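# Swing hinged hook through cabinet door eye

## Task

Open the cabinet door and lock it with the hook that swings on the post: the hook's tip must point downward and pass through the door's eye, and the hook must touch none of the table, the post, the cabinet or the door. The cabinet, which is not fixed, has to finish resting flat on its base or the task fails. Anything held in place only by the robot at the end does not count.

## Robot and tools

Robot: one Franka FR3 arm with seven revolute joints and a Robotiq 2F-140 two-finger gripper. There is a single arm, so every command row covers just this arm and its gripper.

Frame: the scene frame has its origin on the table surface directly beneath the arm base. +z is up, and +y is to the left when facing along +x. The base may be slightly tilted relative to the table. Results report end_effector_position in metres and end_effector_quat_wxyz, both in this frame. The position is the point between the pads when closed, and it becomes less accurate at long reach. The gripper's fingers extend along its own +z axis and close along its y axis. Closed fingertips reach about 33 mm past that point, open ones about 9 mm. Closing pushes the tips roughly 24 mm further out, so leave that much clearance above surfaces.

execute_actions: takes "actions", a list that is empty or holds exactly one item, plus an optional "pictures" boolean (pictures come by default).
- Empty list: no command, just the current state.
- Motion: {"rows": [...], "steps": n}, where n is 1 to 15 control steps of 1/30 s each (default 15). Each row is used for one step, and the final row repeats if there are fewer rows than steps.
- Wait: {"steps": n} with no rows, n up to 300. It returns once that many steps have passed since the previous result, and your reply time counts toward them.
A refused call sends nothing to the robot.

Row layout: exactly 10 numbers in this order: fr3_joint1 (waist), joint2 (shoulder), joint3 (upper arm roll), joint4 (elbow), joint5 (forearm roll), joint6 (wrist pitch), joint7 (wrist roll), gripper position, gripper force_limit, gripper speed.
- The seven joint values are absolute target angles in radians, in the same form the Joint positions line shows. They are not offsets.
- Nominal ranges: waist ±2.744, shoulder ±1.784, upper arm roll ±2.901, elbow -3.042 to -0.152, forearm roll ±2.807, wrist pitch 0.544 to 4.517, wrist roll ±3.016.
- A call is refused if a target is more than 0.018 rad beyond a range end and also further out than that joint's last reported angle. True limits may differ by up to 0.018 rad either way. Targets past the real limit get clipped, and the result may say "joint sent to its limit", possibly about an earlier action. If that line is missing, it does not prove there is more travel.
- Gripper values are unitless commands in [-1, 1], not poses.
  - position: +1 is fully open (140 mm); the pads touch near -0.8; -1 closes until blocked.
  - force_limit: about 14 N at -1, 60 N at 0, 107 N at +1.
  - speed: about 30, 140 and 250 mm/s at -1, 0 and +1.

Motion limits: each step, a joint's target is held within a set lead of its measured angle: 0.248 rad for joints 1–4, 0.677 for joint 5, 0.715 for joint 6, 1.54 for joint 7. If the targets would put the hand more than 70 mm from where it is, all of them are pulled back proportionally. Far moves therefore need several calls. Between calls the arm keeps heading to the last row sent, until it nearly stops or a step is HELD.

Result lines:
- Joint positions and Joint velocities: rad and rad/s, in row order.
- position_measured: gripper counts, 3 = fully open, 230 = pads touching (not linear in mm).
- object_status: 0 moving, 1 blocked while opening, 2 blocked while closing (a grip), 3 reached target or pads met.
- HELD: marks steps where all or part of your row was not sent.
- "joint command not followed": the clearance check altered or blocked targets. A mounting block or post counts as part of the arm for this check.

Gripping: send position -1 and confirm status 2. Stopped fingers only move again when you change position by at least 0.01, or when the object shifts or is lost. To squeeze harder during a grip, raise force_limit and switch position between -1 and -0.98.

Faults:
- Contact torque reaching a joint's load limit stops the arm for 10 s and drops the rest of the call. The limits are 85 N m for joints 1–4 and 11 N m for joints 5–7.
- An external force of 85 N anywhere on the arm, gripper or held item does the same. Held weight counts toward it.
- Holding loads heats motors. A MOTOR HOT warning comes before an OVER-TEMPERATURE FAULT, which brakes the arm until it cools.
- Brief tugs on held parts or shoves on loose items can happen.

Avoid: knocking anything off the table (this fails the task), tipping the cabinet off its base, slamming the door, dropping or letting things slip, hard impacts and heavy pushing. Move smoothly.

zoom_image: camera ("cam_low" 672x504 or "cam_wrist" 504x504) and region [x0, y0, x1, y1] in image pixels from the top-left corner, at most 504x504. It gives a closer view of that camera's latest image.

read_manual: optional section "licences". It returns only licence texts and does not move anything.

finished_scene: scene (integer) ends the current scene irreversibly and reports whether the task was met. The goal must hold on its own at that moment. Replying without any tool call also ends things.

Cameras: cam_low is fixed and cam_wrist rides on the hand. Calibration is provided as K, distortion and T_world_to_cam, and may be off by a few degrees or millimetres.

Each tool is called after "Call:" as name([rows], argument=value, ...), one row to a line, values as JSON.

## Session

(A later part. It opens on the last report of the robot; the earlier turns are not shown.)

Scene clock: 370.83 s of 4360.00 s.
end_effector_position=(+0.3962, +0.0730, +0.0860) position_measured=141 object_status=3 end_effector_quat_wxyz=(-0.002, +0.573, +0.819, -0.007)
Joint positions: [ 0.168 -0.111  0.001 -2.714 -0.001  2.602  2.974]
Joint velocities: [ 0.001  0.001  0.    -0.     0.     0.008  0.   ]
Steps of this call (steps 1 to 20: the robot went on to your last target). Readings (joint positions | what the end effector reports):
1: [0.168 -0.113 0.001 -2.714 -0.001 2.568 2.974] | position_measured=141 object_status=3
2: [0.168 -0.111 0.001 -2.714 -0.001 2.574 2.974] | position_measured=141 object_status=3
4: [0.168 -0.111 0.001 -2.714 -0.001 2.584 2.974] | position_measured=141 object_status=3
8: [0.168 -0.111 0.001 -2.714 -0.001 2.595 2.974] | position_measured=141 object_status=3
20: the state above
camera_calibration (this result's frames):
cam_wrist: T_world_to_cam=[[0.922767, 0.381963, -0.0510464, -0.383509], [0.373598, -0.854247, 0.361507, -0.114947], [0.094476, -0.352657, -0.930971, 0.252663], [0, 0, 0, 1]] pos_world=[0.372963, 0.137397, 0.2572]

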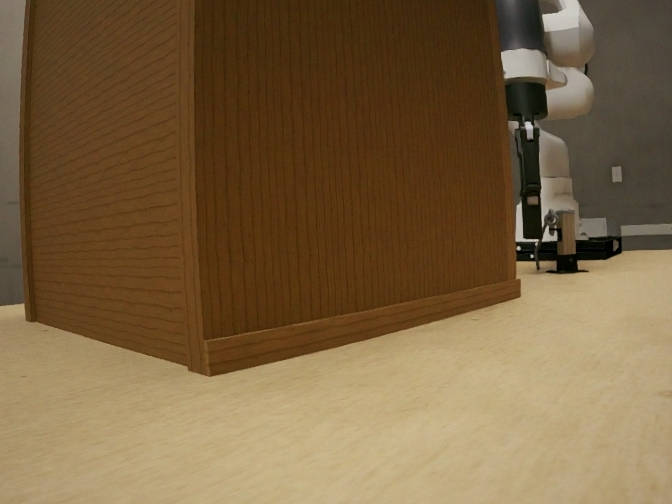

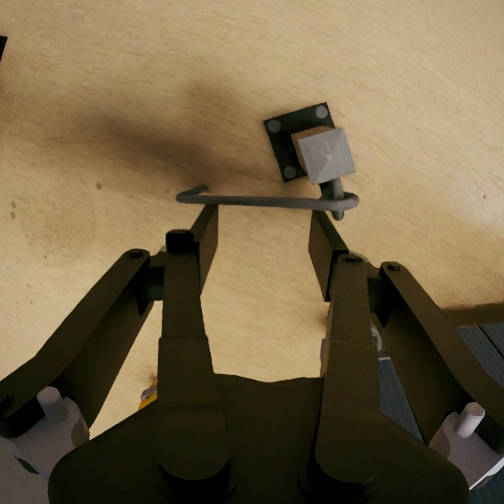

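Call:
execute_actions([
  {"rows":[[0.16,-0.16,0,-2.705,0,2.55,2.98,-0.3,-1,0],[0.16,-0.2,0,-2.695,0,2.5,2.98,-0.3,-1,0],[0.16,-0.24,0,-2.69,0,2.47,2.98,-0.3,-1,0],[0.16,-0.27,0,-2.69,0,2.45,2.98,-0.3,-1,0],[0.16,-0.27,0,-2.69,0,2.45,2.98,-0.3,-1,0],[0.16,-0.27,0,-2.69,0,2.45,2.98,-0.3,-1,0],[0.198,-0.27,0,-2.71,0,2.445,1.375,-0.3,-1,0]]},
], pictures=false)

Call:
execute_actions([
  {"steps":50},
])

Scene clock: 380.57 s of 4360.00 s.
end_effector_position=(+0.3937, +0.0835, +0.1391) position_measured=167 object_status=3 end_effector_quat_wxyz=(+0.005, +0.105, +0.994, -0.002)
Joint positions: [ 0.195 -0.27  -0.    -2.708 -0.001  2.46   1.99 ]
Joint velocities: [ 0.006 -0.001 -0.    -0.007  0.    -0.07  -2.015]
Steps of this call (steps 1 to 15: the robot went on to your last target; steps 16 to 90: nothing new was sent; then 6.23 s passed at rest; steps 91 to 105: all 15 steps of this action). Readings (joint positions | what the end effector reports):
91: [0.167 -0.117 0.001 -2.714 -0.001 2.595 2.974] | position_measured=141 object_status=0
92: [0.165 -0.134 0.001 -2.713 -0.001 2.579 2.974] | position_measured=147 object_status=0
94: [0.163 -0.192 0.001 -2.705 -0.001 2.540 2.974] | position_measured=162 object_status=0
98: [0.177 -0.265 -0.002 -2.694 -0.001 2.495 2.692] | position_measured=167 object_status=0
105: the state above

Scene clock: 382.23 s of 4360.00 s.
end_effector_position=(+0.3900, +0.0829, +0.1380) position_measured=167 object_status=3 end_effector_quat_wxyz=(-0.001, -0.196, +0.981, -0.004)
Joint positions: [ 0.196 -0.27  -0.    -2.709 -0.001  2.448  1.384]
Joint velocities: [-0.    -0.001  0.    -0.001 -0.001 -0.    -0.009]
Steps of this call (steps 1 to 50: the robot went on to your last target). Readings (joint positions | what the end effector reports):
1: [0.196 -0.270 -0.000 -2.708 -0.001 2.458 1.927] | position_measured=167 object_status=3
2: [0.196 -0.270 -0.000 -2.708 -0.001 2.456 1.870] | position_measured=167 object_status=3
4: [0.196 -0.270 -0.000 -2.708 -0.001 2.453 1.774] | position_measured=167 object_status=3
8: [0.196 -0.270 -0.000 -2.708 -0.001 2.451 1.635] | position_measured=167 object_status=3
50: the state above
camera_calibration (this result's frames):
cam_wrist: T_world_to_cam=[[-0.423771, 0.904771, -0.042522, 0.101717], [0.840712, 0.41037, 0.353271, -0.408784], [0.337079, 0.113957, -0.934554, 0.172402], [0, 0, 0, 1]] pos_world=[0.328661, 0.0560757, 0.309856]

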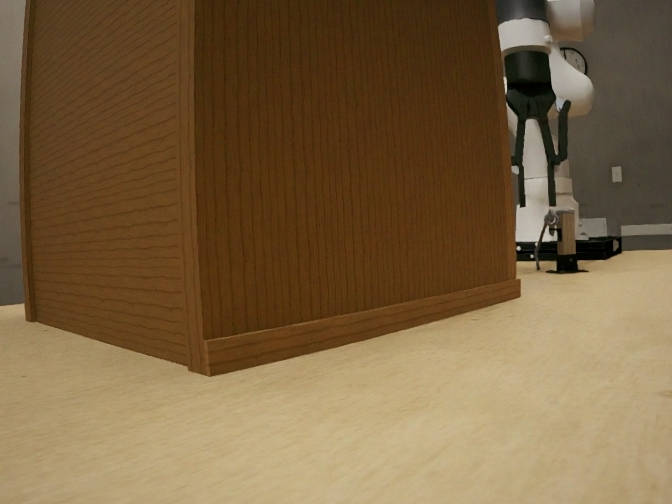

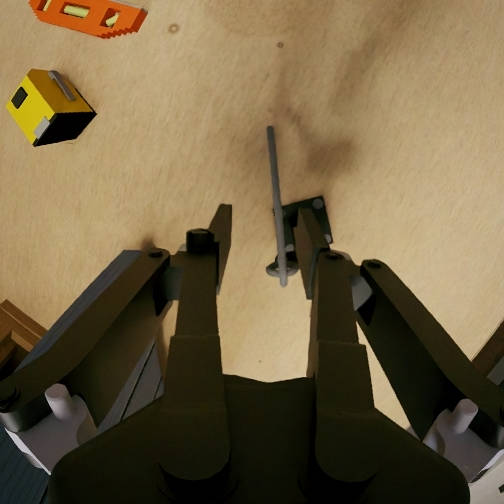

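Call:
execute_actions([
  {"rows":[[0.21,-0.31,0,-2.752,0,2.445,1.33,-0.45,-1,0],[0.21,-0.31,0,-2.752,0,2.445,1.33,-0.45,-1,0],[0.21,-0.31,0,-2.752,0,2.445,1.33,-0.45,-1,0],[0.21,-0.31,0,-2.752,0,2.46,1.33,-0.45,-1,0],[0.21,-0.31,0,-2.752,0,2.48,1.33,-0.45,-1,0],[0.21,-0.3,0,-2.755,0,2.5,1.33,-0.45,-1,0],[0.21,-0.29,0,-2.758,0,2.52,1.33,-0.45,-1,0],[0.21,-0.275,0,-2.762,0,2.54,1.33,-0.45,-1,0],[0.21,-0.26,0,-2.766,0,2.55,1.33,-0.45,-1,0],[0.21,-0.245,0,-2.77,0,2.55,1.33,-0.45,-1,0],[0.21,-0.23,0,-2.773,0,2.546,1.33,-0.45,-1,0]]},
], pictures=false)

Call:
execute_actions([
  {"steps":15},
])

Scene clock: 394.63 s of 4360.00 s.
end_effector_position=(+0.3688, +0.0827, +0.1066) position_measured=186 object_status=3 end_effector_quat_wxyz=(-0.012, -0.221, +0.975, -0.003)
Joint positions: [ 0.208 -0.234 -0.001 -2.772 -0.001  2.527  1.345]
Joint velocities: [ 0.001  0.075  0.001 -0.026 -0.     0.081 -0.029]
Steps of this call (steps 1 to 15: the robot went on to your last target; steps 16 to 90: nothing new was sent; then 8.90 s passed at rest; steps 91 to 105: all 15 steps of this action). Readings (joint positions | what the end effector reports):
91: [0.198 -0.277 -0.001 -2.717 -0.001 2.449 1.378] | position_measured=167 object_status=0
92: [0.201 -0.288 -0.001 -2.729 -0.001 2.448 1.373] | position_measured=173 object_status=0
94: [0.205 -0.300 -0.001 -2.742 -0.001 2.449 1.366] | position_measured=185 object_status=0
98: [0.208 -0.297 -0.001 -2.752 -0.001 2.482 1.356] | position_measured=186 object_status=0
105: the state above

Scene clock: 395.13 s of 4360.00 s.
end_effector_position=(+0.3725, +0.0835, +0.1068) position_measured=186 object_status=3 end_effector_quat_wxyz=(-0.006, -0.224, +0.974, -0.003)
Joint positions: [ 0.208 -0.231 -0.001 -2.773 -0.001  2.542  1.338]
Joint velocities: [ 0.     0.001  0.001  0.001 -0.     0.005 -0.005]
Steps of this call (steps 1 to 15: the robot went on to your last target). Readings (joint positions | what the end effector reports):
1: [0.208 -0.232 -0.001 -2.773 -0.001 2.529 1.344] | position_measured=186 object_status=3
2: [0.208 -0.231 -0.001 -2.773 -0.001 2.532 1.344] | position_measured=186 object_status=3
4: [0.208 -0.231 -0.001 -2.773 -0.001 2.535 1.342] | position_measured=186 object_status=3
8: [0.208 -0.231 -0.001 -2.773 -0.001 2.539 1.340] | position_measured=186 object_status=3
15: the state above
camera_calibration (this result's frames):
cam_wrist: T_world_to_cam=[[-0.475226, 0.878975, -0.0395332, 0.113428], [0.819099, 0.458368, 0.344929, -0.37842], [0.321305, 0.131538, -0.937796, 0.15379], [0, 0, 0, 1]] pos_world=[0.314454, 0.053526, 0.279236]

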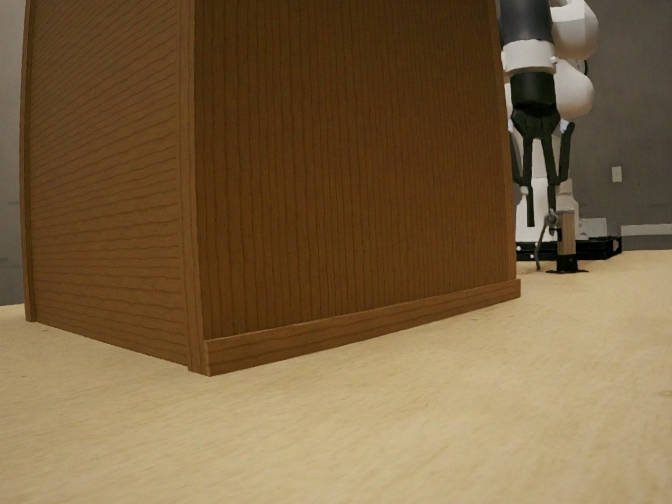

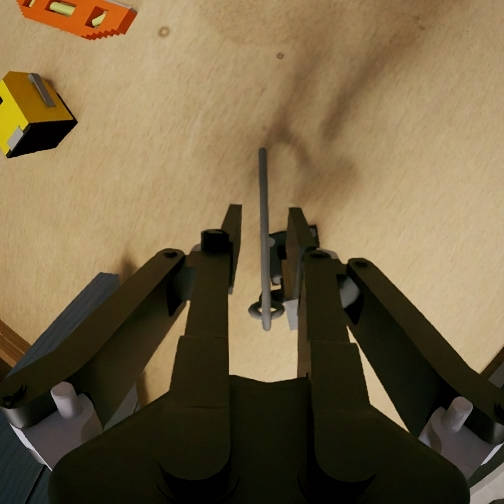

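Call:
execute_actions([
  {"rows":[[0.21,-0.22,0,-2.775,0,2.58,1.33,-0.45,-1,0],[0.21,-0.21,0,-2.777,0,2.6,1.33,-0.45,-1,0],[0.21,-0.2,0,-2.779,0,2.62,1.33,-0.45,-1,0],[0.21,-0.185,0,-2.782,0,2.635,1.33,-0.45,-1,0],[0.21,-0.17,0,-2.785,0,2.645,1.33,-0.45,-1,0],[0.21,-0.155,0,-2.787,0,2.648,1.33,-0.45,-1,0],[0.21,-0.141,0,-2.789,0,2.648,1.33,-0.45,-1,0]]},
], pictures=false)

Call:
execute_actions([
  {"rows":[[0.204,-0.138,0,-2.786,0,2.647,1.22,-0.45,-1,0],[0.198,-0.135,0,-2.782,0,2.647,1.17,-0.45,-1,0],[0.192,-0.132,0,-2.778,0,2.646,1.12,-0.45,-1,0],[0.186,-0.128,0,-2.774,0,2.646,1.07,-0.45,-1,0],[0.18,-0.124,0,-2.769,0,2.645,1.03,-0.45,-1,0],[0.174,-0.12,0,-2.764,0,2.645,0.99,-0.45,-1,0],[0.168,-0.116,0,-2.759,0,2.644,0.95,-0.45,-1,0],[0.163,-0.112,0,-2.754,0,2.643,0.91,-0.45,-1,0],[0.158,-0.108,0,-2.749,0,2.643,0.87,-0.45,-1,0],[0.153,-0.104,0,-2.744,0,2.642,0.83,-0.45,-1,0],[0.148,-0.1,0,-2.739,0,2.641,0.79,-0.45,-1,0],[0.143,-0.095,0,-2.734,0,2.641,0.75,-0.45,-1,0],[0.138,-0.09,0,-2.728,0,2.64,0.71,-0.45,-1,0],[0.133,-0.085,0,-2.722,0,2.64,0.67,-0.45,-1,0],[0.128,-0.0805,0,-2.717,0,2.639,0.63,-0.45,-1,0]]},
], pictures=false)

Call:
execute_actions([
  {"rows":[[0.124,-0.076,0,-2.711,0,2.637,0.59,-0.45,-1,0],[0.121,-0.072,0,-2.706,0,2.636,0.55,-0.45,-1,0],[0.118,-0.067,0,-2.7,0,2.635,0.51,-0.45,-1,0],[0.115,-0.063,0,-2.695,0,2.634,0.47,-0.45,-1,0],[0.112,-0.058,0,-2.689,0,2.633,0.43,-0.45,-1,0],[0.109,-0.054,0,-2.683,0,2.632,0.39,-0.45,-1,0],[0.106,-0.049,0,-2.678,0,2.631,0.35,-0.45,-1,0],[0.104,-0.045,0,-2.672,0,2.63,0.31,-0.45,-1,0],[0.102,-0.04,0,-2.666,0,2.628,0.28,-0.45,-1,0],[0.1,-0.036,0,-2.661,0,2.627,0.28,-0.45,-1,0],[0.098,-0.031,0,-2.655,0,2.626,0.28,-0.45,-1,0],[0.096,-0.027,0,-2.649,0,2.625,0.28,-0.45,-1,0],[0.094,-0.022,0,-2.643,0,2.624,0.28,-0.45,-1,0],[0.092,-0.018,0,-2.638,0,2.623,0.28,-0.45,-1,0],[0.091,-0.0133,0,-2.632,0,2.622,0.28,-0.45,-1,0]]},
], pictures=false)

Call:
execute_actions([
  {"steps":25},
])

Scene clock: 416.70 s of 4360.00 s.
end_effector_position=(+0.3680, +0.0823, +0.0756) position_measured=186 object_status=3 end_effector_quat_wxyz=(-0.011, -0.225, +0.974, -0.003)
Joint positions: [ 0.208 -0.143 -0.001 -2.789 -0.001  2.636  1.336]
Joint velocities: [-0.001 -0.    -0.002 -0.001  0.     0.05  -0.   ]
Steps of this call (steps 1 to 15: the robot went on to your last target; steps 16 to 90: nothing new was sent; then 18.07 s passed at rest; steps 91 to 105: all 15 steps of this action). Readings (joint positions | what the end effector reports):
91: [0.208 -0.230 -0.001 -2.773 -0.001 2.548 1.336] | position_measured=186 object_status=3
92: [0.208 -0.226 -0.001 -2.773 -0.001 2.556 1.336] | position_measured=186 object_status=3
94: [0.208 -0.211 -0.001 -2.775 -0.001 2.578 1.336] | position_measured=186 object_status=3
98: [0.208 -0.162 -0.001 -2.783 -0.001 2.615 1.336] | position_measured=186 object_status=3
105: the state above

Scene clock: 417.20 s of 4360.00 s.
end_effector_position=(+0.3950, +0.0613, +0.0764) position_measured=186 object_status=3 end_effector_quat_wxyz=(-0.006, -0.381, +0.924, -0.003)
Joint positions: [ 0.141 -0.092 -0.001 -2.73  -0.001  2.64   0.942]
Joint velocities: [-0.149  0.138 -0.     0.162  0.001  0.001 -1.011]
Steps of this call (steps 1 to 15: all 15 steps of this action). Readings (joint positions | what the end effector reports):
1: [0.208 -0.142 -0.001 -2.789 -0.001 2.638 1.327] | position_measured=186 object_status=3
2: [0.206 -0.141 -0.001 -2.787 -0.001 2.639 1.312] | position_measured=186 object_status=3
4: [0.199 -0.136 -0.001 -2.783 -0.001 2.640 1.272] | position_measured=186 object_status=3
8: [0.177 -0.122 -0.001 -2.766 -0.001 2.640 1.168] | position_measured=186 object_status=3
15: the state above

Scene clock: 417.70 s of 4360.00 s.
end_effector_position=(+0.4212, +0.0435, +0.0748) position_measured=186 object_status=3 end_effector_quat_wxyz=(-0.007, -0.568, +0.823, -0.000)
Joint positions: [ 0.093 -0.026 -0.003 -2.653  0.002  2.627  0.464]
Joint velocities: [-0.126  0.142 -0.061  0.075  0.028 -0.07  -0.462]
Steps of this call (steps 1 to 15: all 15 steps of this action). Readings (joint positions | what the end effector reports):
1: [0.136 -0.088 -0.001 -2.725 -0.001 2.640 0.907] | position_measured=186 object_status=3
2: [0.132 -0.083 -0.001 -2.720 -0.001 2.640 0.871] | position_measured=186 object_status=3
4: [0.125 -0.074 -0.001 -2.708 -0.001 2.640 0.799] | position_measured=186 object_status=3
8: [0.112 -0.056 -0.001 -2.686 -0.001 2.637 0.649] | position_measured=186 object_status=3
15: the state above

Scene clock: 418.53 s of 4360.00 s.
end_effector_position=(+0.4282, +0.0429, +0.0760) position_measured=186 object_status=3 end_effector_quat_wxyz=(-0.005, -0.632, +0.775, -0.000)
Joint positions: [ 0.089 -0.014 -0.003 -2.634  0.002  2.622  0.299]
Joint velocities: [ 0.     0.001  0.001  0.    -0.001  0.001 -0.041]
Steps of this call (steps 1 to 25: the robot went on to your last target). Readings (joint positions | what the end effector reports):
1: [0.089 -0.022 -0.005 -2.651 0.003 2.625 0.449] | position_measured=186 object_status=3
2: [0.087 -0.019 -0.006 -2.649 0.003 2.624 0.435] | position_measured=186 object_status=3
4: [0.086 -0.015 -0.006 -2.644 0.003 2.622 0.408] | position_measured=186 object_status=3
8: [0.089 -0.014 -0.003 -2.635 0.003 2.622 0.365] | position_measured=186 object_status=3
25: the state above
camera_calibration (this result's frames):
cam_wrist: T_world_to_cam=[[-0.986931, 0.158373, -0.029742, 0.423665], [0.138187, 0.926748, 0.349347, -0.123685], [0.0828903, 0.340671, -0.936521, 0.20538], [0, 0, 0, 1]] pos_world=[0.418196, -0.0224394, 0.248152]

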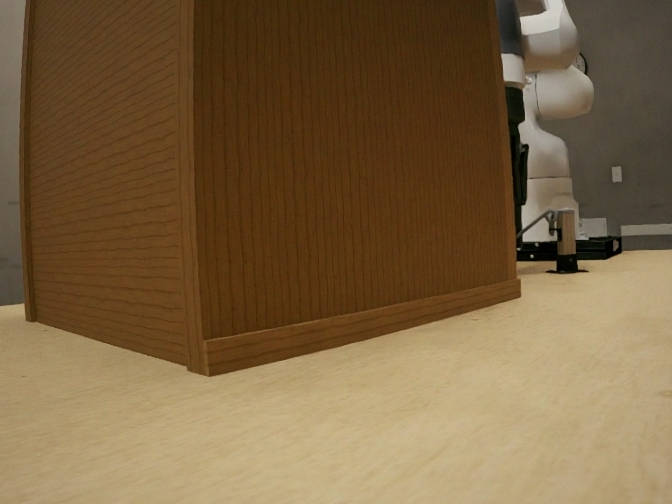

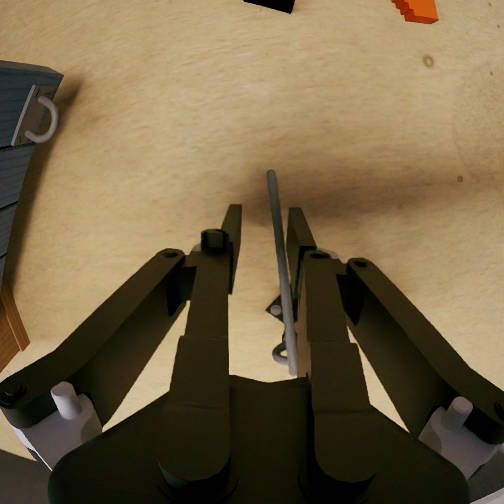

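Call:
execute_actions([
  {"rows":[[0.09,-0.007,0,-2.624,0,2.62,0.2,-0.45,-1,0],[0.089,-0.001,0,-2.616,0,2.618,0.15,-0.45,-1,0],[0.088,0.005,0,-2.608,0,2.616,0.1,-0.45,-1,0],[0.087,0.011,0,-2.6,0,2.614,0.05,-0.45,-1,0],[0.086,0.017,0,-2.592,0,2.612,0,-0.45,-1,0],[0.085,0.023,0,-2.584,0,2.61,-0.05,-0.45,-1,0],[0.085,0.029,0,-2.576,0,2.608,-0.1,-0.45,-1,0],[0.084,0.035,0,-2.568,0,2.606,-0.15,-0.45,-1,0],[0.084,0.041,0,-2.56,0,2.604,-0.17,-0.45,-1,0],[0.084,0.047,0,-2.552,0,2.602,-0.17,-0.45,-1,0],[0.084,0.053,0,-2.544,0,2.6,-0.17,-0.45,-1,0],[0.084,0.0585,0,-2.536,0,2.598,-0.17,-0.45,-1,0]]},
], pictures=false)

Call:
execute_actions([
  {"steps":30},
])

Call:
execute_actions([
  {"rows":[[0.084,0.02,0,-2.545,0,2.54,-0.17,-0.4,-1,0],[0.084,-0.02,0,-2.55,0,2.5,-0.17,-0.4,-1,0],[0.084,-0.06,0,-2.55,0,2.47,-0.17,-0.4,-1,0],[0.084,-0.1,0,-2.55,0,2.43,-0.17,-0.4,-1,0],[0.084,-0.15,0,-2.54,0,2.37,-0.17,-0.4,-1,0],[0.084,-0.2,0,-2.52,0,2.3,-0.17,-0.4,-1,0],[0.084,-0.25,0,-2.5,0,2.23,-0.17,-0.4,-1,0],[0.084,-0.3,0,-2.47,0,2.15,-0.17,-0.4,-1,0],[0.084,-0.35,0,-2.42,0,2.05,-0.17,-0.4,-1,0],[0.084,-0.4,0,-2.36,0,1.95,-0.17,-0.4,-1,0],[0.084,-0.43,0,-2.28,0,1.85,-0.17,-0.4,-1,0],[0.084,-0.45,0,-2.2,0,1.75,-0.17,-0.4,-1,0],[0.084,-0.45,0,-2.1,0,1.65,-0.17,-0.4,-1,0]]},
], pictures=false)

Call:
execute_actions([
  {"steps":20},
], pictures=false)

Call:
execute_actions([
  {"rows":[[-0.118,-0.07,0,-1.68,0,1.61,0.84,-0.3,-1,0]]},
], pictures=false)

Call:
execute_actions([
  {"steps":35},
])

Scene clock: 440.53 s of 4360.00 s.
end_effector_position=(+0.4588, +0.0448, +0.0767) position_measured=186 object_status=3 end_effector_quat_wxyz=(+0.003, +0.749, -0.662, +0.002)
Joint positions: [ 0.086  0.054 -0.002 -2.542  0.002  2.606 -0.029]
Joint velocities: [-0.001  0.046  0.002  0.062 -0.    -0.027 -0.448]
Steps of this call (steps 1 to 30: the robot went on to your last target; steps 31 to 90: nothing new was sent; then 18.50 s passed at rest; steps 91 to 105: all 15 steps of this action). Readings (joint positions | what the end effector reports):
91: [0.089 -0.013 -0.003 -2.632 0.002 2.622 0.280] | position_measured=186 object_status=3
92: [0.089 -0.010 -0.003 -2.628 0.002 2.622 0.268] | position_measured=186 object_status=3
94: [0.089 -0.002 -0.003 -2.617 0.002 2.621 0.233] | position_measured=186 object_status=3
98: [0.088 0.020 -0.002 -2.587 0.002 2.616 0.126] | position_measured=186 object_status=3
105: the state above

Scene clock: 441.53 s of 4360.00 s.
end_effector_position=(+0.4591, +0.0447, +0.0764) position_measured=186 object_status=3 end_effector_quat_wxyz=(+0.004, +0.791, -0.612, +0.001)
Joint positions: [ 0.086  0.057 -0.002 -2.538  0.002  2.601 -0.159]
Joint velocities: [-0.001 -0.001  0.001 -0.001 -0.001  0.    -0.017]
Steps of this call (steps 1 to 30: the robot went on to your last target). Readings (joint positions | what the end effector reports):
1: [0.086 0.055 -0.002 -2.540 0.002 2.605 -0.043] | position_measured=186 object_status=3
2: [0.086 0.056 -0.002 -2.539 0.002 2.605 -0.055] | position_measured=186 object_status=3
4: [0.086 0.056 -0.002 -2.538 0.002 2.604 -0.077] | position_measured=186 object_status=3
8: [0.086 0.057 -0.002 -2.538 0.002 2.602 -0.107] | position_measured=186 object_status=3
30: the state above
camera_calibration (this result's frames):
cam_wrist: T_world_to_cam=[[-0.956188, -0.29113, -0.0307928, 0.459939], [-0.282993, 0.892246, 0.35187, 0.0649286], [-0.0749653, 0.345168, -0.935542, 0.274805], [0, 0, 0, 1]] pos_world=[0.478763, -0.018884, 0.248408]

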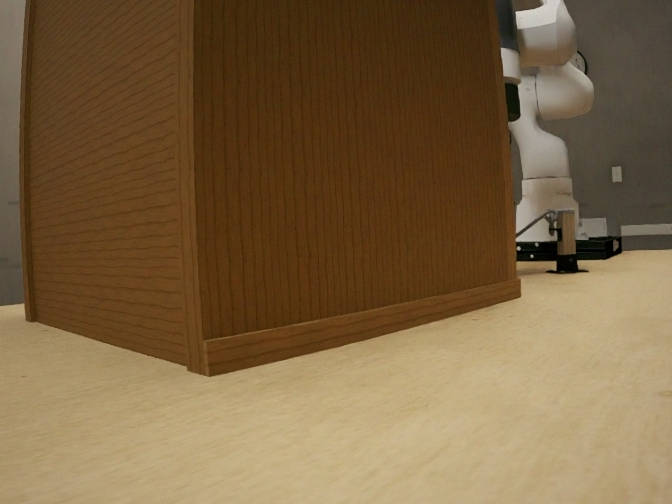

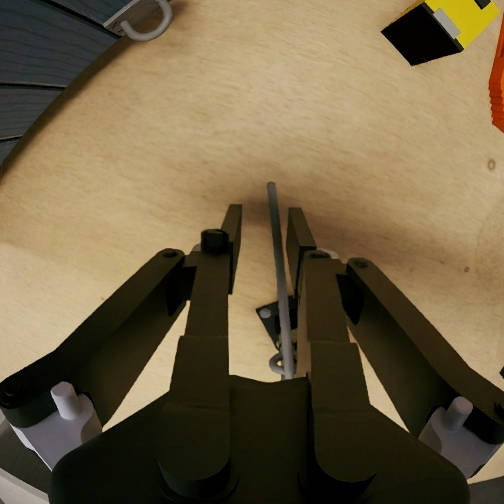

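Scene clock: 442.03 s of 4360.00 s.
end_effector_position=(+0.4910, +0.0504, +0.3417) position_measured=179 object_status=3 end_effector_quat_wxyz=(-0.050, +0.790, -0.609, +0.057)
Joint positions: [ 0.086 -0.372 -0.002 -2.284  0.002  2.076 -0.161]
Joint velocities: [-0.    -0.508 -0.001  1.204 -0.    -1.308 -0.002]
Steps of this call (steps 1 to 15: all 15 steps of this action). Readings (joint positions | what the end effector reports):
1: [0.086 0.052 -0.002 -2.540 0.002 2.593 -0.159] | position_measured=186 object_status=0
2: [0.086 0.037 -0.002 -2.545 0.002 2.577 -0.160] | position_measured=181 object_status=0
4: [0.086 -0.015 -0.002 -2.552 0.002 2.536 -0.160] | position_measured=179 object_status=0
8: [0.086 -0.180 -0.002 -2.520 0.002 2.388 -0.161] | position_measured=179 object_status=3
15: the state above

Scene clock: 442.70 s of 4360.00 s.
end_effector_position=(+0.4200, +0.0443, +0.4240) position_measured=179 object_status=3 end_effector_quat_wxyz=(+0.001, +0.793, -0.610, +0.002)
Joint positions: [ 0.086 -0.451 -0.002 -2.101  0.002  1.663 -0.163]
Joint velocities: [-0.002  0.    -0.001 -0.002  0.001 -0.058 -0.001]
Steps of this call (steps 1 to 20: the robot went on to your last target). Readings (joint positions | what the end effector reports):
1: [0.086 -0.388 -0.002 -2.245 0.002 2.028 -0.161] | position_measured=179 object_status=3
2: [0.086 -0.404 -0.002 -2.208 0.002 1.980 -0.161] | position_measured=179 object_status=3
4: [0.086 -0.433 -0.002 -2.148 0.002 1.884 -0.162] | position_measured=179 object_status=3
8: [0.086 -0.457 -0.002 -2.103 0.002 1.760 -0.162] | position_measured=179 object_status=3
20: the state above

Scene clock: 443.20 s of 4360.00 s.
end_effector_position=(+0.5374, -0.0543, +0.4360) position_measured=167 object_status=3 end_effector_quat_wxyz=(-0.006, -0.417, +0.909, -0.002)
Joint positions: [-0.118 -0.069 -0.004 -1.685  0.001  1.618  0.601]
Joint velocities: [-0.001 -0.01   0.013  0.059  0.001 -0.022  0.768]
Steps of this call (steps 1 to 15: all 15 steps of this action). Readings (joint positions | what the end effector reports):
1: [0.062 -0.425 0.009 -2.065 0.003 1.651 -0.110] | position_measured=179 object_status=0
2: [0.030 -0.380 0.013 -2.011 0.003 1.648 -0.048] | position_measured=173 object_status=0
4: [-0.027 -0.279 0.011 -1.900 0.003 1.640 0.074] | position_measured=167 object_status=0
8: [-0.102 -0.107 -0.001 -1.729 0.002 1.630 0.333] | position_measured=167 object_status=0
15: the state above

Scene clock: 444.37 s of 4360.00 s.
end_effector_position=(+0.5371, -0.0537, +0.4377) position_measured=167 object_status=3 end_effector_quat_wxyz=(-0.006, -0.312, +0.950, -0.002)
Joint positions: [-0.118 -0.069 -0.003 -1.681  0.001  1.613  0.829]
Joint velocities: [ 0.     0.001  0.001  0.     0.    -0.     0.015]
Steps of this call (steps 1 to 35: the robot went on to your last target). Readings (joint positions | what the end effector reports):
1: [-0.118 -0.069 -0.003 -1.684 0.001 1.617 0.625] | position_measured=167 object_status=3
2: [-0.118 -0.069 -0.003 -1.683 0.001 1.616 0.647] | position_measured=167 object_status=3
4: [-0.118 -0.069 -0.003 -1.682 0.001 1.616 0.684] | position_measured=167 object_status=3
8: [-0.118 -0.069 -0.003 -1.682 0.001 1.614 0.737] | position_measured=167 object_status=3
35: the state above
camera_calibration (this result's frames):
cam_wrist: T_world_to_cam=[[-0.626259, 0.778748, -0.0367552, 0.39982], [0.723042, 0.597801, 0.346186, -0.505907], [0.291564, 0.190226, -0.937446, 0.448303], [0, 0, 0, 1]] pos_world=[0.485474, -0.0942068, 0.610093]

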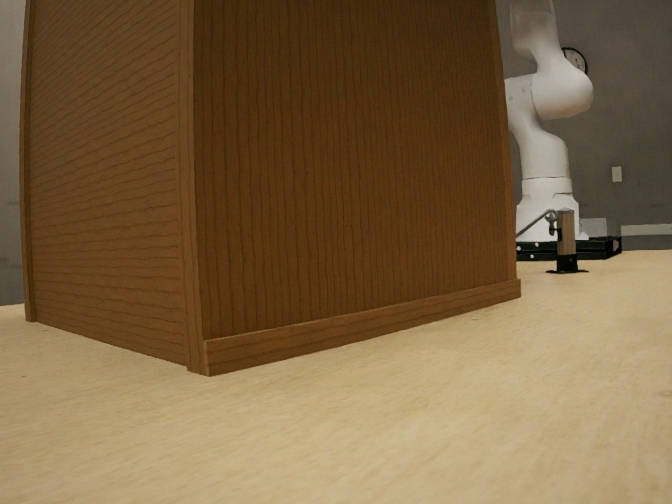

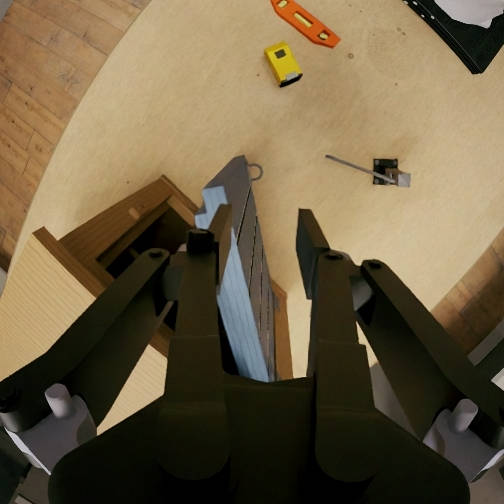

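Call:
execute_actions([
  {"rows":[[-0.177,0.075,0,-1.52,0,1.6,0.573,-0.1,-1,0]]},
], pictures=false)

Call:
execute_actions([
  {"steps":20},
])

Scene clock: 448.40 s of 4360.00 s.
end_effector_position=(+0.5784, -0.0924, +0.4313) position_measured=141 object_status=3 end_effector_quat_wxyz=(-0.004, -0.378, +0.926, -0.003)
Joint positions: [-0.177  0.076 -0.002 -1.522  0.001  1.604  0.63 ]
Joint velocities: [ 0.002 -0.002  0.     0.01  -0.    -0.001 -0.167]
Steps of this call (steps 1 to 15: the robot went on to your last target; steps 16 to 90: nothing new was sent; then 0.53 s passed at rest; steps 91 to 105: all 15 steps of this action). Readings (joint positions | what the end effector reports):
91: [-0.127 -0.044 0.004 -1.641 0.001 1.604 0.812] | position_measured=167 object_status=0
92: [-0.139 -0.010 0.006 -1.596 0.001 1.606 0.788] | position_measured=161 object_status=0
94: [-0.160 0.038 0.003 -1.552 0.001 1.606 0.747] | position_measured=146 object_status=0
98: [-0.177 0.075 -0.002 -1.531 0.001 1.604 0.687] | position_measured=141 object_status=0
105: the state above

Scene clock: 449.07 s of 4360.00 s.
end_effector_position=(+0.5784, -0.0924, +0.4315) position_measured=141 object_status=3 end_effector_quat_wxyz=(-0.004, -0.398, +0.917, -0.003)
Joint positions: [-0.177  0.076 -0.002 -1.522  0.001  1.603  0.585]
Joint velocities: [ 0.001  0.001 -0.001 -0.001  0.     0.    -0.02 ]
Steps of this call (steps 1 to 20: the robot went on to your last target). Readings (joint positions | what the end effector reports):
1: [-0.177 0.076 -0.002 -1.522 0.001 1.604 0.624] | position_measured=141 object_status=3
2: [-0.177 0.076 -0.002 -1.522 0.001 1.604 0.620] | position_measured=141 object_status=3
4: [-0.177 0.076 -0.002 -1.522 0.001 1.604 0.612] | position_measured=141 object_status=3
8: [-0.177 0.076 -0.002 -1.522 0.001 1.604 0.600] | position_measured=141 object_status=3
20: the state above
camera_calibration (this result's frames):
cam_wrist: T_world_to_cam=[[-0.758929, 0.650024, -0.0386638, 0.521266], [0.599521, 0.720672, 0.348146, -0.428609], [0.254167, 0.241038, -0.936643, 0.463714], [0, 0, 0, 1]] pos_world=[0.534703, -0.141722, 0.603707]

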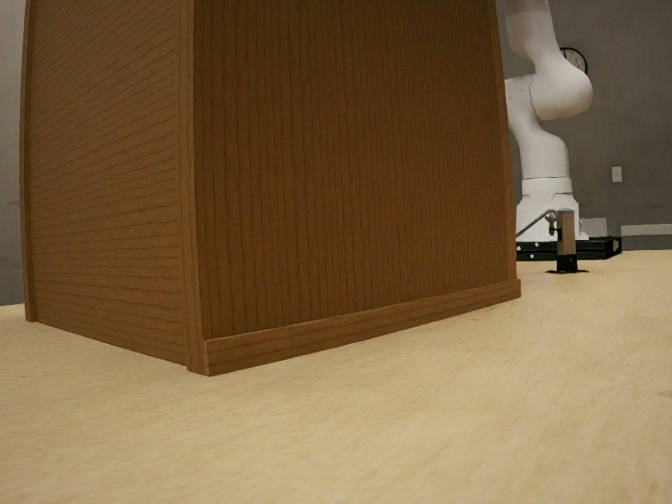

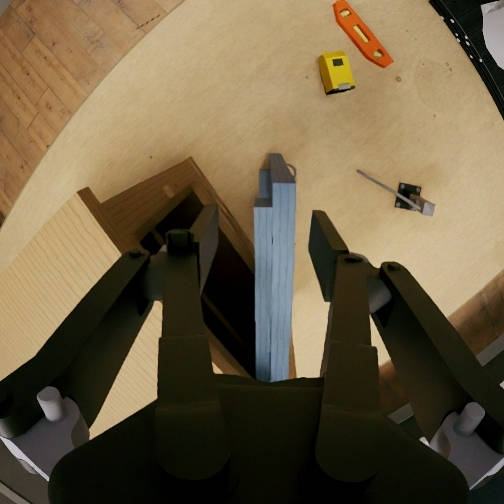

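Call:
execute_actions([
  {"rows":[[-0.177,0.068,0,-1.54,0,1.65,0.573,-0.2,-1,0],[-0.177,0.063,0,-1.565,0,1.68,0.573,-0.2,-1,0],[-0.177,0.059,0,-1.59,0,1.7,0.573,-0.2,-1,0],[-0.177,0.056,0,-1.615,0,1.72,0.573,-0.2,-1,0],[-0.177,0.053,0,-1.64,0,1.74,0.573,-0.2,-1,0],[-0.177,0.05,0,-1.665,0,1.76,0.573,-0.2,-1,0],[-0.177,0.047,0,-1.69,0,1.78,0.573,-0.2,-1,0],[-0.177,0.045,0,-1.715,0,1.8,0.573,-0.2,-1,0],[-0.177,0.043,0,-1.74,0,1.811,0.573,-0.2,-1,0],[-0.177,0.041,0,-1.767,0,1.811,0.573,-0.2,-1,0],[-0.177,0.041,0,-1.767,0,1.811,0.573,-0.2,-1,0],[-0.177,0.041,0,-1.767,0,1.811,0.573,-0.2,-1,0],[-0.177,0.041,0,-1.767,0,1.811,0.573,-0.3,-1,0]]},
], pictures=false)

Call:
execute_actions([
  {"rows":[[-0.173,0.032,0,-1.778,0,1.813,0.62,-0.3,-0.5,0],[-0.169,0.023,0,-1.789,0,1.815,0.64,-0.3,-0.5,0],[-0.166,0.013,0,-1.8,0,1.817,0.66,-0.3,-0.5,0],[-0.162,0.004,0,-1.811,0,1.819,0.68,-0.3,-0.5,0],[-0.158,-0.005,0,-1.821,0,1.821,0.7,-0.3,-0.5,0],[-0.154,-0.014,0,-1.832,0,1.823,0.72,-0.3,-0.5,0],[-0.15,-0.023,0,-1.843,0,1.825,0.74,-0.3,-0.5,0],[-0.146,-0.032,0,-1.854,0,1.827,0.76,-0.3,-0.5,0],[-0.142,-0.042,0,-1.865,0,1.829,0.78,-0.3,-0.5,0],[-0.138,-0.051,0,-1.876,0,1.831,0.8,-0.3,-0.5,0],[-0.134,-0.06,0,-1.887,0,1.833,0.82,-0.3,-0.5,0],[-0.13,-0.069,0,-1.897,0,1.835,0.84,-0.3,-0.5,0],[-0.126,-0.078,0,-1.908,0,1.836,0.86,-0.3,-0.5,0],[-0.122,-0.087,0,-1.919,0,1.836,0.88,-0.3,-0.5,0],[-0.118,-0.0965,0,-1.93,0,1.836,0.9,-0.3,-0.5,0]]},
], pictures=false)

Call:
execute_actions([
  {"rows":[[-0.113,-0.103,0,-1.937,0,1.838,0.92,-0.3,-0.5,0],[-0.108,-0.11,0,-1.945,0,1.839,0.94,-0.3,-0.5,0],[-0.103,-0.117,0,-1.952,0,1.84,0.96,-0.3,-0.5,0],[-0.098,-0.123,0,-1.959,0,1.84,0.98,-0.3,-0.5,0],[-0.093,-0.13,0,-1.966,0,1.841,1.0,-0.3,-0.5,0],[-0.088,-0.136,0,-1.973,0,1.842,1.02,-0.3,-0.5,0],[-0.083,-0.143,0,-1.98,0,1.842,1.04,-0.3,-0.5,0],[-0.078,-0.149,0,-1.987,0,1.843,1.06,-0.3,-0.5,0],[-0.073,-0.155,0,-1.994,0,1.844,1.08,-0.3,-0.5,0],[-0.068,-0.161,0,-2.001,0,1.845,1.1,-0.3,-0.5,0],[-0.063,-0.167,0,-2.008,0,1.845,1.12,-0.3,-0.5,0],[-0.058,-0.173,0,-2.014,0,1.845,1.14,-0.3,-0.5,0],[-0.053,-0.179,0,-2.021,0,1.845,1.16,-0.3,-0.5,0],[-0.048,-0.185,0,-2.028,0,1.845,1.18,-0.3,-0.5,0],[-0.042,-0.1916,0,-2.034,0,1.845,1.2,-0.3,-0.5,0]]},
], pictures=false)

Call:
execute_actions([
  {"rows":[[-0.038,-0.195,0,-2.038,0,1.845,1.22,-0.3,-0.5,0],[-0.034,-0.198,0,-2.041,0,1.845,1.24,-0.3,-0.5,0],[-0.03,-0.202,0,-2.045,0,1.845,1.26,-0.3,-0.5,0],[-0.026,-0.205,0,-2.048,0,1.845,1.28,-0.3,-0.5,0],[-0.022,-0.208,0,-2.051,0,1.845,1.29,-0.3,-0.5,0],[-0.018,-0.211,0,-2.055,0,1.845,1.29,-0.3,-0.5,0],[-0.014,-0.215,0,-2.058,0,1.845,1.29,-0.3,-0.5,0],[-0.01,-0.218,0,-2.061,0,1.845,1.29,-0.3,-0.5,0],[-0.006,-0.221,0,-2.065,0,1.845,1.29,-0.3,-0.5,0],[-0.002,-0.225,0,-2.068,0,1.845,1.29,-0.3,-0.5,0],[0.002,-0.228,0,-2.071,0,1.845,1.29,-0.3,-0.5,0],[0.006,-0.231,0,-2.075,0,1.845,1.29,-0.3,-0.5,0],[0.009,-0.234,0,-2.078,0,1.845,1.29,-0.3,-0.5,0],[0.012,-0.2374,0,-2.081,0,1.847,1.29,-0.3,-0.5,0]]},
], pictures=false)

Call:
execute_actions([
  {"steps":30},
], pictures=false)

Call:
execute_actions([
  {"rows":[[-0.008,-0.2374,0,-2.081,0,1.847,1.27,-0.3,-0.5,0]]},
])

Scene clock: 478.73 s of 4360.00 s.
end_effector_position=(+0.5647, -0.0910, +0.3485) position_measured=166 object_status=0 end_effector_quat_wxyz=(-0.018, -0.401, +0.916, +0.006)
Joint positions: [-0.177  0.048 -0.002 -1.762  0.001  1.783  0.579]
Joint velocities: [-0.    -0.006 -0.001 -0.072 -0.     0.143 -0.001]
Steps of this call (steps 1 to 15: the robot went on to your last target; steps 16 to 90: nothing new was sent; then 26.17 s passed at rest; steps 91 to 105: all 15 steps of this action). Readings (joint positions | what the end effector reports):
91: [-0.177 0.074 -0.002 -1.525 0.001 1.610 0.579] | position_measured=141 object_status=0
92: [-0.177 0.070 -0.002 -1.535 0.001 1.621 0.579] | position_measured=147 object_status=0
94: [-0.177 0.060 -0.002 -1.568 0.001 1.649 0.579] | position_measured=154 object_status=0
98: [-0.177 0.048 -0.002 -1.658 0.001 1.715 0.579] | position_measured=154 object_status=0
105: the state above

Scene clock: 479.23 s of 4360.00 s.
end_effector_position=(+0.5363, -0.0619, +0.3518) position_measured=167 object_status=3 end_effector_quat_wxyz=(-0.010, -0.343, +0.939, -0.001)
Joint positions: [-0.131 -0.074 -0.002 -1.905 -0.     1.824  0.749]
Joint velocities: [ 0.126 -0.271 -0.001 -0.309  0.     0.036  0.482]
Steps of this call (steps 1 to 15: all 15 steps of this action). Readings (joint positions | what the end effector reports):
1: [-0.177 0.046 -0.002 -1.767 0.001 1.787 0.582] | position_measured=167 object_status=0
2: [-0.176 0.041 -0.002 -1.773 0.001 1.792 0.587] | position_measured=167 object_status=0
4: [-0.172 0.026 -0.002 -1.790 0.001 1.799 0.602] | position_measured=167 object_status=0
8: [-0.157 -0.010 -0.002 -1.829 0.001 1.812 0.645] | position_measured=167 object_status=0
15: the state above

Scene clock: 479.73 s of 4360.00 s.
end_effector_position=(+0.5051, -0.0229, +0.3512) position_measured=167 object_status=3 end_effector_quat_wxyz=(-0.011, -0.246, +0.969, -0.003)
Joint positions: [-0.06  -0.177 -0.002 -2.019 -0.003  1.832  1.026]
Joint velocities: [ 0.163 -0.179 -0.    -0.187 -0.     0.001  0.564]
Steps of this call (steps 1 to 15: all 15 steps of this action). Readings (joint positions | what the end effector reports):
1: [-0.127 -0.083 -0.002 -1.915 -0.000 1.825 0.766] | position_measured=167 object_status=3
2: [-0.123 -0.091 -0.002 -1.925 -0.001 1.826 0.783] | position_measured=167 object_status=3
4: [-0.114 -0.106 -0.002 -1.941 -0.001 1.828 0.819] | position_measured=167 object_status=3
8: [-0.095 -0.133 -0.002 -1.971 -0.002 1.829 0.892] | position_measured=167 object_status=3
15: the state above

Scene clock: 480.23 s of 4360.00 s.
end_effector_position=(+0.4875, +0.0085, +0.3509) position_measured=167 object_status=3 end_effector_quat_wxyz=(-0.012, -0.176, +0.984, -0.004)
Joint positions: [ 0.003 -0.231 -0.002 -2.077 -0.003  1.834  1.231]
Joint velocities: [ 0.082 -0.064 -0.    -0.066  0.001  0.     0.178]
Steps of this call (steps 1 to 15: all 15 steps of this action). Readings (joint positions | what the end effector reports):
1: [-0.054 -0.182 -0.002 -2.025 -0.003 1.833 1.045] | position_measured=167 object_status=3
2: [-0.049 -0.187 -0.002 -2.031 -0.003 1.833 1.064] | position_measured=167 object_status=3
4: [-0.040 -0.196 -0.002 -2.039 -0.003 1.833 1.104] | position_measured=167 object_status=3
8: [-0.024 -0.209 -0.002 -2.054 -0.003 1.834 1.168] | position_measured=167 object_status=3
15: the state above

Scene clock: 481.23 s of 4360.00 s.
end_effector_position=(+0.4871, +0.0112, +0.3508) position_measured=167 object_status=3 end_effector_quat_wxyz=(-0.010, -0.153, +0.988, -0.004)
Joint positions: [ 0.009 -0.235 -0.002 -2.081 -0.003  1.838  1.283]
Joint velocities: [-0.    -0.     0.001  0.     0.    -0.     0.005]
Steps of this call (steps 1 to 30: the robot went on to your last target). Readings (joint positions | what the end effector reports):
1: [0.005 -0.233 -0.002 -2.078 -0.003 1.834 1.237] | position_measured=167 object_status=3
2: [0.007 -0.234 -0.002 -2.079 -0.003 1.835 1.242] | position_measured=167 object_status=3
4: [0.008 -0.235 -0.002 -2.080 -0.003 1.835 1.250] | position_measured=167 object_status=3
8: [0.008 -0.235 -0.002 -2.081 -0.003 1.836 1.263] | position_measured=167 object_status=3
30: the state above
The arm was judged still, so your last target was given up. Only a new action makes it travel on or press farther. Fingers that are still opening or closing keep moving.

Scene clock: 481.73 s of 4360.00 s.
end_effector_position=(+0.4889, +0.0050, +0.3515) position_measured=167 object_status=3 end_effector_quat_wxyz=(-0.007, -0.149, +0.989, -0.005)
Joint positions: [-0.006 -0.236 -0.001 -2.081 -0.002  1.843  1.278]
Joint velocities: [-0.001  0.    -0.001 -0.     0.001  0.002 -0.003]
Steps of this call (steps 1 to 15: all 15 steps of this action). Readings (joint positions | what the end effector reports):
1: [0.006 -0.235 -0.001 -2.081 -0.003 1.838 1.282] | position_measured=167 object_status=3
2: [0.003 -0.235 -0.001 -2.081 -0.002 1.839 1.282] | position_measured=167 object_status=3
4: [-0.003 -0.235 -0.001 -2.081 -0.002 1.840 1.281] | position_measured=167 object_status=3
8: [-0.006 -0.236 -0.001 -2.081 -0.002 1.842 1.279] | position_measured=167 object_status=3
15: the state above
camera_calibration (this result's frames):
cam_wrist: T_world_to_cam=[[-0.335908, 0.940934, -0.0425403, 0.18002], [0.879887, 0.32959, 0.3423, -0.550367], [0.336103, 0.0775507, -0.938627, 0.349558], [0, 0, 0, 1]] pos_world=[0.427244, -0.0150997, 0.524153]

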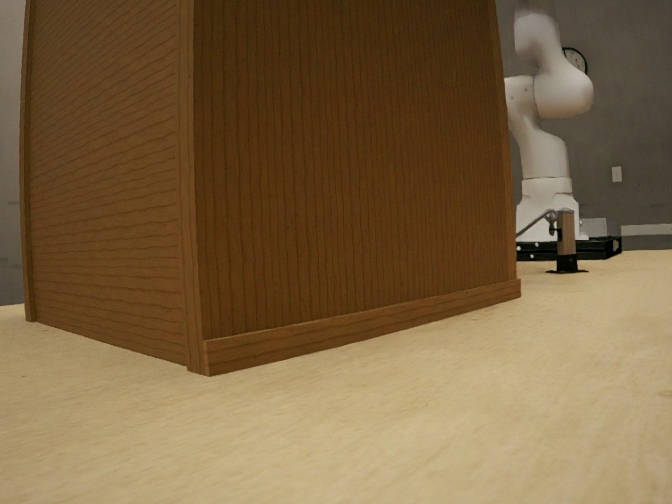

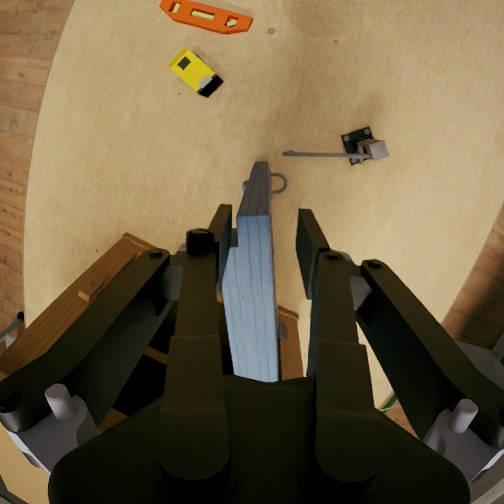

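Call:
execute_actions([
  {"rows":[[-0.008,-0.235,0,-2.05,0,1.81,1.27,-0.3,-1,0],[-0.008,-0.232,0,-2.02,0,1.78,1.27,-0.3,-1,0],[-0.008,-0.228,0,-1.99,0,1.75,1.27,-0.3,-1,0],[-0.008,-0.224,0,-1.96,0,1.73,1.27,-0.3,-1,0],[-0.008,-0.22,0,-1.93,0,1.71,1.27,-0.3,-1,0],[-0.008,-0.215,0,-1.9,0,1.69,1.27,-0.3,-1,0]]},
], pictures=false)

Call:
execute_actions([
  {"rows":[[0.156,-0.45,0,-2.12,0,1.67,2.957,-0.45,-1,0]]},
], pictures=false)

Call:
execute_actions([
  {"steps":30},
], pictures=false)

Call:
execute_actions([
  {"rows":[[0.154,-0.43,0,-2.18,0,1.8,2.957,-0.45,-1,0],[0.154,-0.41,0,-2.24,0,1.87,2.957,-0.45,-1,0],[0.154,-0.39,0,-2.3,0,1.95,2.957,-0.45,-1,0],[0.154,-0.36,0,-2.35,0,2.03,2.957,-0.45,-1,0],[0.154,-0.33,0,-2.4,0,2.1,2.957,-0.45,-1,0],[0.154,-0.3,0,-2.44,0,2.17,2.957,-0.45,-1,0],[0.154,-0.27,0,-2.47,0,2.23,2.957,-0.45,-1,0],[0.154,-0.24,0,-2.49,0,2.28,2.957,-0.45,-1,0],[0.154,-0.21,0,-2.51,0,2.33,2.957,-0.45,-1,0],[0.154,-0.18,0,-2.525,0,2.37,2.957,-0.45,-1,0],[0.154,-0.1466,0,-2.536,0,2.392,2.957,-0.45,-1,0]]},
], pictures=false)

Call:
execute_actions([
  {"steps":30},
])

Scene clock: 497.93 s of 4360.00 s.
end_effector_position=(+0.5025, +0.0056, +0.4173) position_measured=167 object_status=3 end_effector_quat_wxyz=(+0.006, -0.150, +0.989, -0.006)
Joint positions: [-0.006 -0.218 -0.001 -1.902 -0.002  1.707  1.276]
Joint velocities: [-0.     0.023 -0.001  0.001 -0.    -0.085  0.   ]
Steps of this call (steps 1 to 15: the robot went on to your last target; steps 16 to 90: nothing new was sent; then 12.70 s passed at rest; steps 91 to 105: all 15 steps of this action). Readings (joint positions | what the end effector reports):
91: [-0.006 -0.234 -0.001 -2.076 -0.002 1.838 1.276] | position_measured=167 object_status=3
92: [-0.006 -0.231 -0.001 -2.063 -0.002 1.828 1.276] | position_measured=167 object_status=3
94: [-0.006 -0.225 -0.001 -2.020 -0.002 1.801 1.276] | position_measured=167 object_status=3
98: [-0.006 -0.221 -0.001 -1.926 -0.002 1.746 1.276] | position_measured=167 object_status=3
105: the state above

Scene clock: 498.43 s of 4360.00 s.
end_effector_position=(+0.4155, +0.0736, +0.4163) position_measured=186 object_status=3 end_effector_quat_wxyz=(+0.001, +0.408, +0.913, -0.005)
Joint positions: [ 0.154 -0.45   0.003 -2.118 -0.001  1.675  2.582]
Joint velocities: [ 0.    -0.    -0.008 -0.013 -0.001 -0.012  1.219]
Steps of this call (steps 1 to 15: all 15 steps of this action). Readings (joint positions | what the end effector reports):
1: [0.011 -0.241 -0.010 -1.934 -0.003 1.708 1.356] | position_measured=167 object_status=0
2: [0.036 -0.279 -0.014 -1.979 -0.003 1.703 1.460] | position_measured=173 object_status=0
4: [0.093 -0.360 -0.009 -2.050 -0.003 1.693 1.720] | position_measured=185 object_status=0
8: [0.150 -0.443 0.007 -2.102 -0.001 1.681 2.157] | position_measured=186 object_status=0
15: the state above

Scene clock: 499.43 s of 4360.00 s.
end_effector_position=(+0.4147, +0.0733, +0.4157) position_measured=186 object_status=3 end_effector_quat_wxyz=(+0.001, +0.563, +0.826, -0.006)
Joint positions: [ 0.154 -0.45   0.003 -2.119 -0.001  1.673  2.937]
Joint velocities: [ 0.001  0.002  0.002  0.    -0.     0.001  0.045]
Steps of this call (steps 1 to 30: the robot went on to your last target). Readings (joint positions | what the end effector reports):
1: [0.154 -0.450 0.003 -2.118 -0.001 1.675 2.620] | position_measured=186 object_status=3
2: [0.154 -0.450 0.003 -2.118 -0.001 1.675 2.654] | position_measured=186 object_status=3
4: [0.154 -0.450 0.003 -2.118 -0.001 1.674 2.713] | position_measured=186 object_status=3
8: [0.154 -0.450 0.003 -2.118 -0.001 1.674 2.797] | position_measured=186 object_status=3
30: the state above

Scene clock: 499.93 s of 4360.00 s.
end_effector_position=(+0.4011, +0.0691, +0.1468) position_measured=186 object_status=3 end_effector_quat_wxyz=(-0.047, +0.566, +0.822, -0.052)
Joint positions: [ 0.154 -0.152  0.003 -2.528 -0.001  2.248  2.946]
Joint velocities: [-0.     0.315 -0.001 -0.268  0.002  0.794  0.012]
Steps of this call (steps 1 to 15: all 15 steps of this action). Readings (joint positions | what the end effector reports):
1: [0.154 -0.451 0.003 -2.129 -0.001 1.693 2.938] | position_measured=186 object_status=3
2: [0.154 -0.450 0.003 -2.153 -0.001 1.724 2.940] | position_measured=186 object_status=3
4: [0.154 -0.428 0.003 -2.223 -0.001 1.794 2.941] | position_measured=186 object_status=3
8: [0.154 -0.341 0.003 -2.361 -0.001 1.949 2.943] | position_measured=186 object_status=3
15: the state above

Scene clock: 500.93 s of 4360.00 s.
end_effector_position=(+0.4397, +0.0757, +0.1494) position_measured=186 object_status=3 end_effector_quat_wxyz=(-0.003, +0.569, +0.822, -0.008)
Joint positions: [ 0.154 -0.145  0.003 -2.537 -0.001  2.388  2.95 ]
Joint velocities: [-0.001  0.     0.     0.     0.     0.002  0.001]
Steps of this call (steps 1 to 30: the robot went on to your last target). Readings (joint positions | what the end effector reports):
1: [0.154 -0.145 0.003 -2.534 -0.001 2.272 2.947] | position_measured=186 object_status=3
2: [0.154 -0.143 0.003 -2.537 -0.001 2.292 2.947] | position_measured=186 object_status=3
4: [0.154 -0.143 0.003 -2.537 -0.001 2.324 2.948] | position_measured=186 object_status=3
8: [0.154 -0.145 0.003 -2.537 -0.001 2.360 2.949] | position_measured=186 object_status=3
30: the state above
The arm was judged still, so your last target was given up. Only a new action makes it travel on or press farther. Fingers that are still opening or closing keep moving.
camera_calibration (this result's frames):
cam_wrist: T_world_to_cam=[[0.918509, 0.391787, -0.0533288, -0.41999], [0.383535, -0.850013, 0.361079, -0.15641], [0.0961359, -0.352108, -0.931009, 0.307799], [0, 0, 0, 1]] pos_world=[0.416163, 0.139975, 0.320643]

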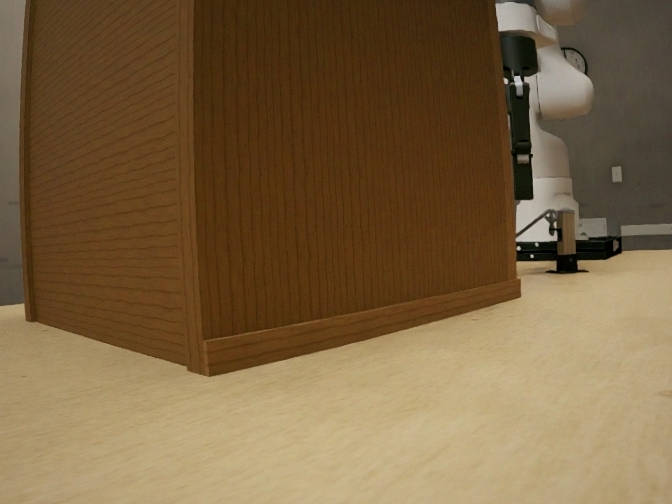

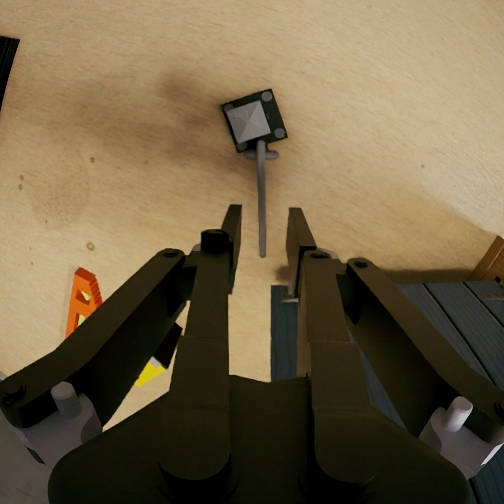

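Call:
execute_actions([
  {"rows":[[0.14,-0.14,0,-2.536,0,2.41,2.93,-0.45,-1,0],[0.128,-0.13,0,-2.537,0,2.43,2.93,-0.45,-1,0],[0.128,-0.12,0,-2.539,0,2.445,2.93,-0.45,-1,0],[0.128,-0.108,0,-2.541,0,2.46,2.93,-0.45,-1,0],[0.128,-0.096,0,-2.543,0,2.475,2.93,-0.45,-1,0],[0.128,-0.084,0,-2.545,0,2.49,2.93,-0.45,-1,0],[0.128,-0.072,0,-2.547,0,2.505,2.93,-0.45,-1,0],[0.128,-0.06,0,-2.549,0,2.52,2.93,-0.45,-1,0],[0.128,-0.048,0,-2.551,0,2.535,2.93,-0.45,-1,0],[0.128,-0.036,0,-2.553,0,2.55,2.93,-0.45,-1,0],[0.128,-0.024,0,-2.556,0,2.565,2.93,-0.45,-1,0],[0.128,-0.012,0,-2.559,0,2.577,2.93,-0.45,-1,0],[0.128,0,0,-2.562,0,2.577,2.93,-0.45,-1,0],[0.128,0.01,0,-2.565,0,2.577,2.93,-0.45,-1,0]]},
], pictures=false)

Call:
execute_actions([
  {"steps":25},
])

Scene clock: 511.53 s of 4360.00 s.
end_effector_position=(+0.4418, +0.0643, +0.0917) position_measured=186 object_status=3 end_effector_quat_wxyz=(-0.007, +0.574, +0.818, -0.012)
Joint positions: [ 0.13  -0.007  0.001 -2.56  -0.001  2.539  2.939]
Joint velocities: [-0.001  0.268 -0.    -0.088  0.     0.193 -0.008]
Steps of this call (steps 1 to 90: nothing new was sent; then 7.10 s passed at rest; steps 91 to 105: all 15 steps of this action). Readings (joint positions | what the end effector reports):
91: [0.152 -0.145 0.003 -2.537 -0.001 2.391 2.949] | position_measured=186 object_status=3
92: [0.147 -0.143 0.003 -2.537 -0.001 2.397 2.948] | position_measured=186 object_status=3
94: [0.137 -0.131 0.002 -2.537 -0.001 2.414 2.946] | position_measured=186 object_status=3
98: [0.131 -0.089 0.001 -2.542 -0.001 2.459 2.942] | position_measured=186 object_status=3
105: the state above

Scene clock: 512.37 s of 4360.00 s.
end_effector_position=(+0.4449, +0.0647, +0.0856) position_measured=186 object_status=3 end_effector_quat_wxyz=(-0.002, +0.573, +0.819, -0.007)
Joint positions: [ 0.13   0.009  0.001 -2.565 -0.001  2.573  2.937]
Joint velocities: [-0.    -0.    -0.    -0.001  0.     0.001  0.   ]
Steps of this call (steps 1 to 25: the robot went on to your last target). Readings (joint positions | what the end effector reports):
1: [0.130 0.001 0.001 -2.562 -0.001 2.545 2.939] | position_measured=186 object_status=3
2: [0.130 0.005 0.001 -2.564 -0.001 2.550 2.939] | position_measured=186 object_status=3
4: [0.130 0.009 0.001 -2.565 -0.001 2.557 2.938] | position_measured=186 object_status=3
8: [0.130 0.009 0.001 -2.565 -0.001 2.566 2.938] | position_measured=186 object_status=3
25: the state above
camera_calibration (this result's frames):
cam_wrist: T_world_to_cam=[[0.923055, 0.381328, -0.0505842, -0.425477], [0.372859, -0.854616, 0.361397, -0.139687], [0.0945806, -0.35245, -0.931039, 0.244732], [0, 0, 0, 1]] pos_world=[0.421676, 0.129123, 0.256815]

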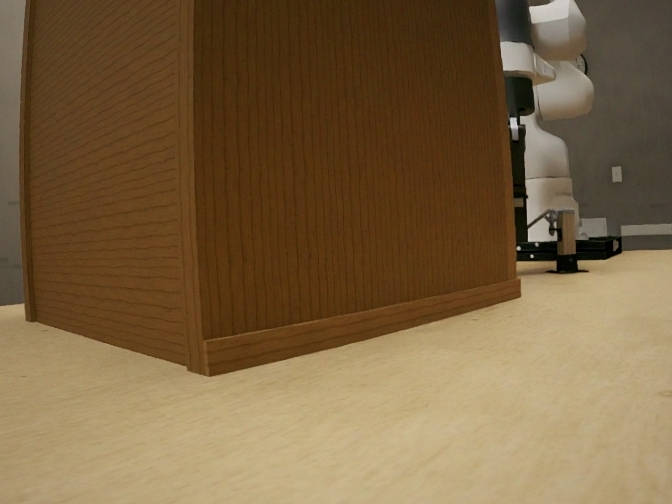

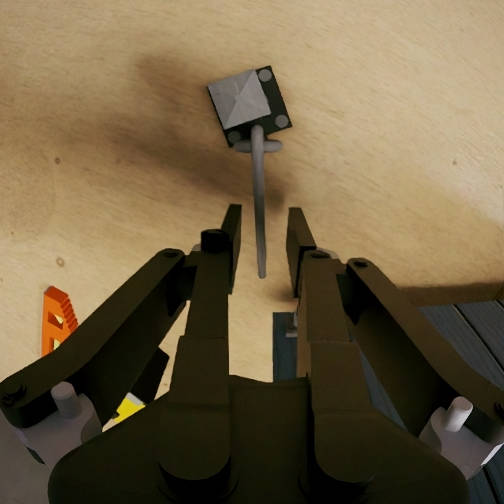

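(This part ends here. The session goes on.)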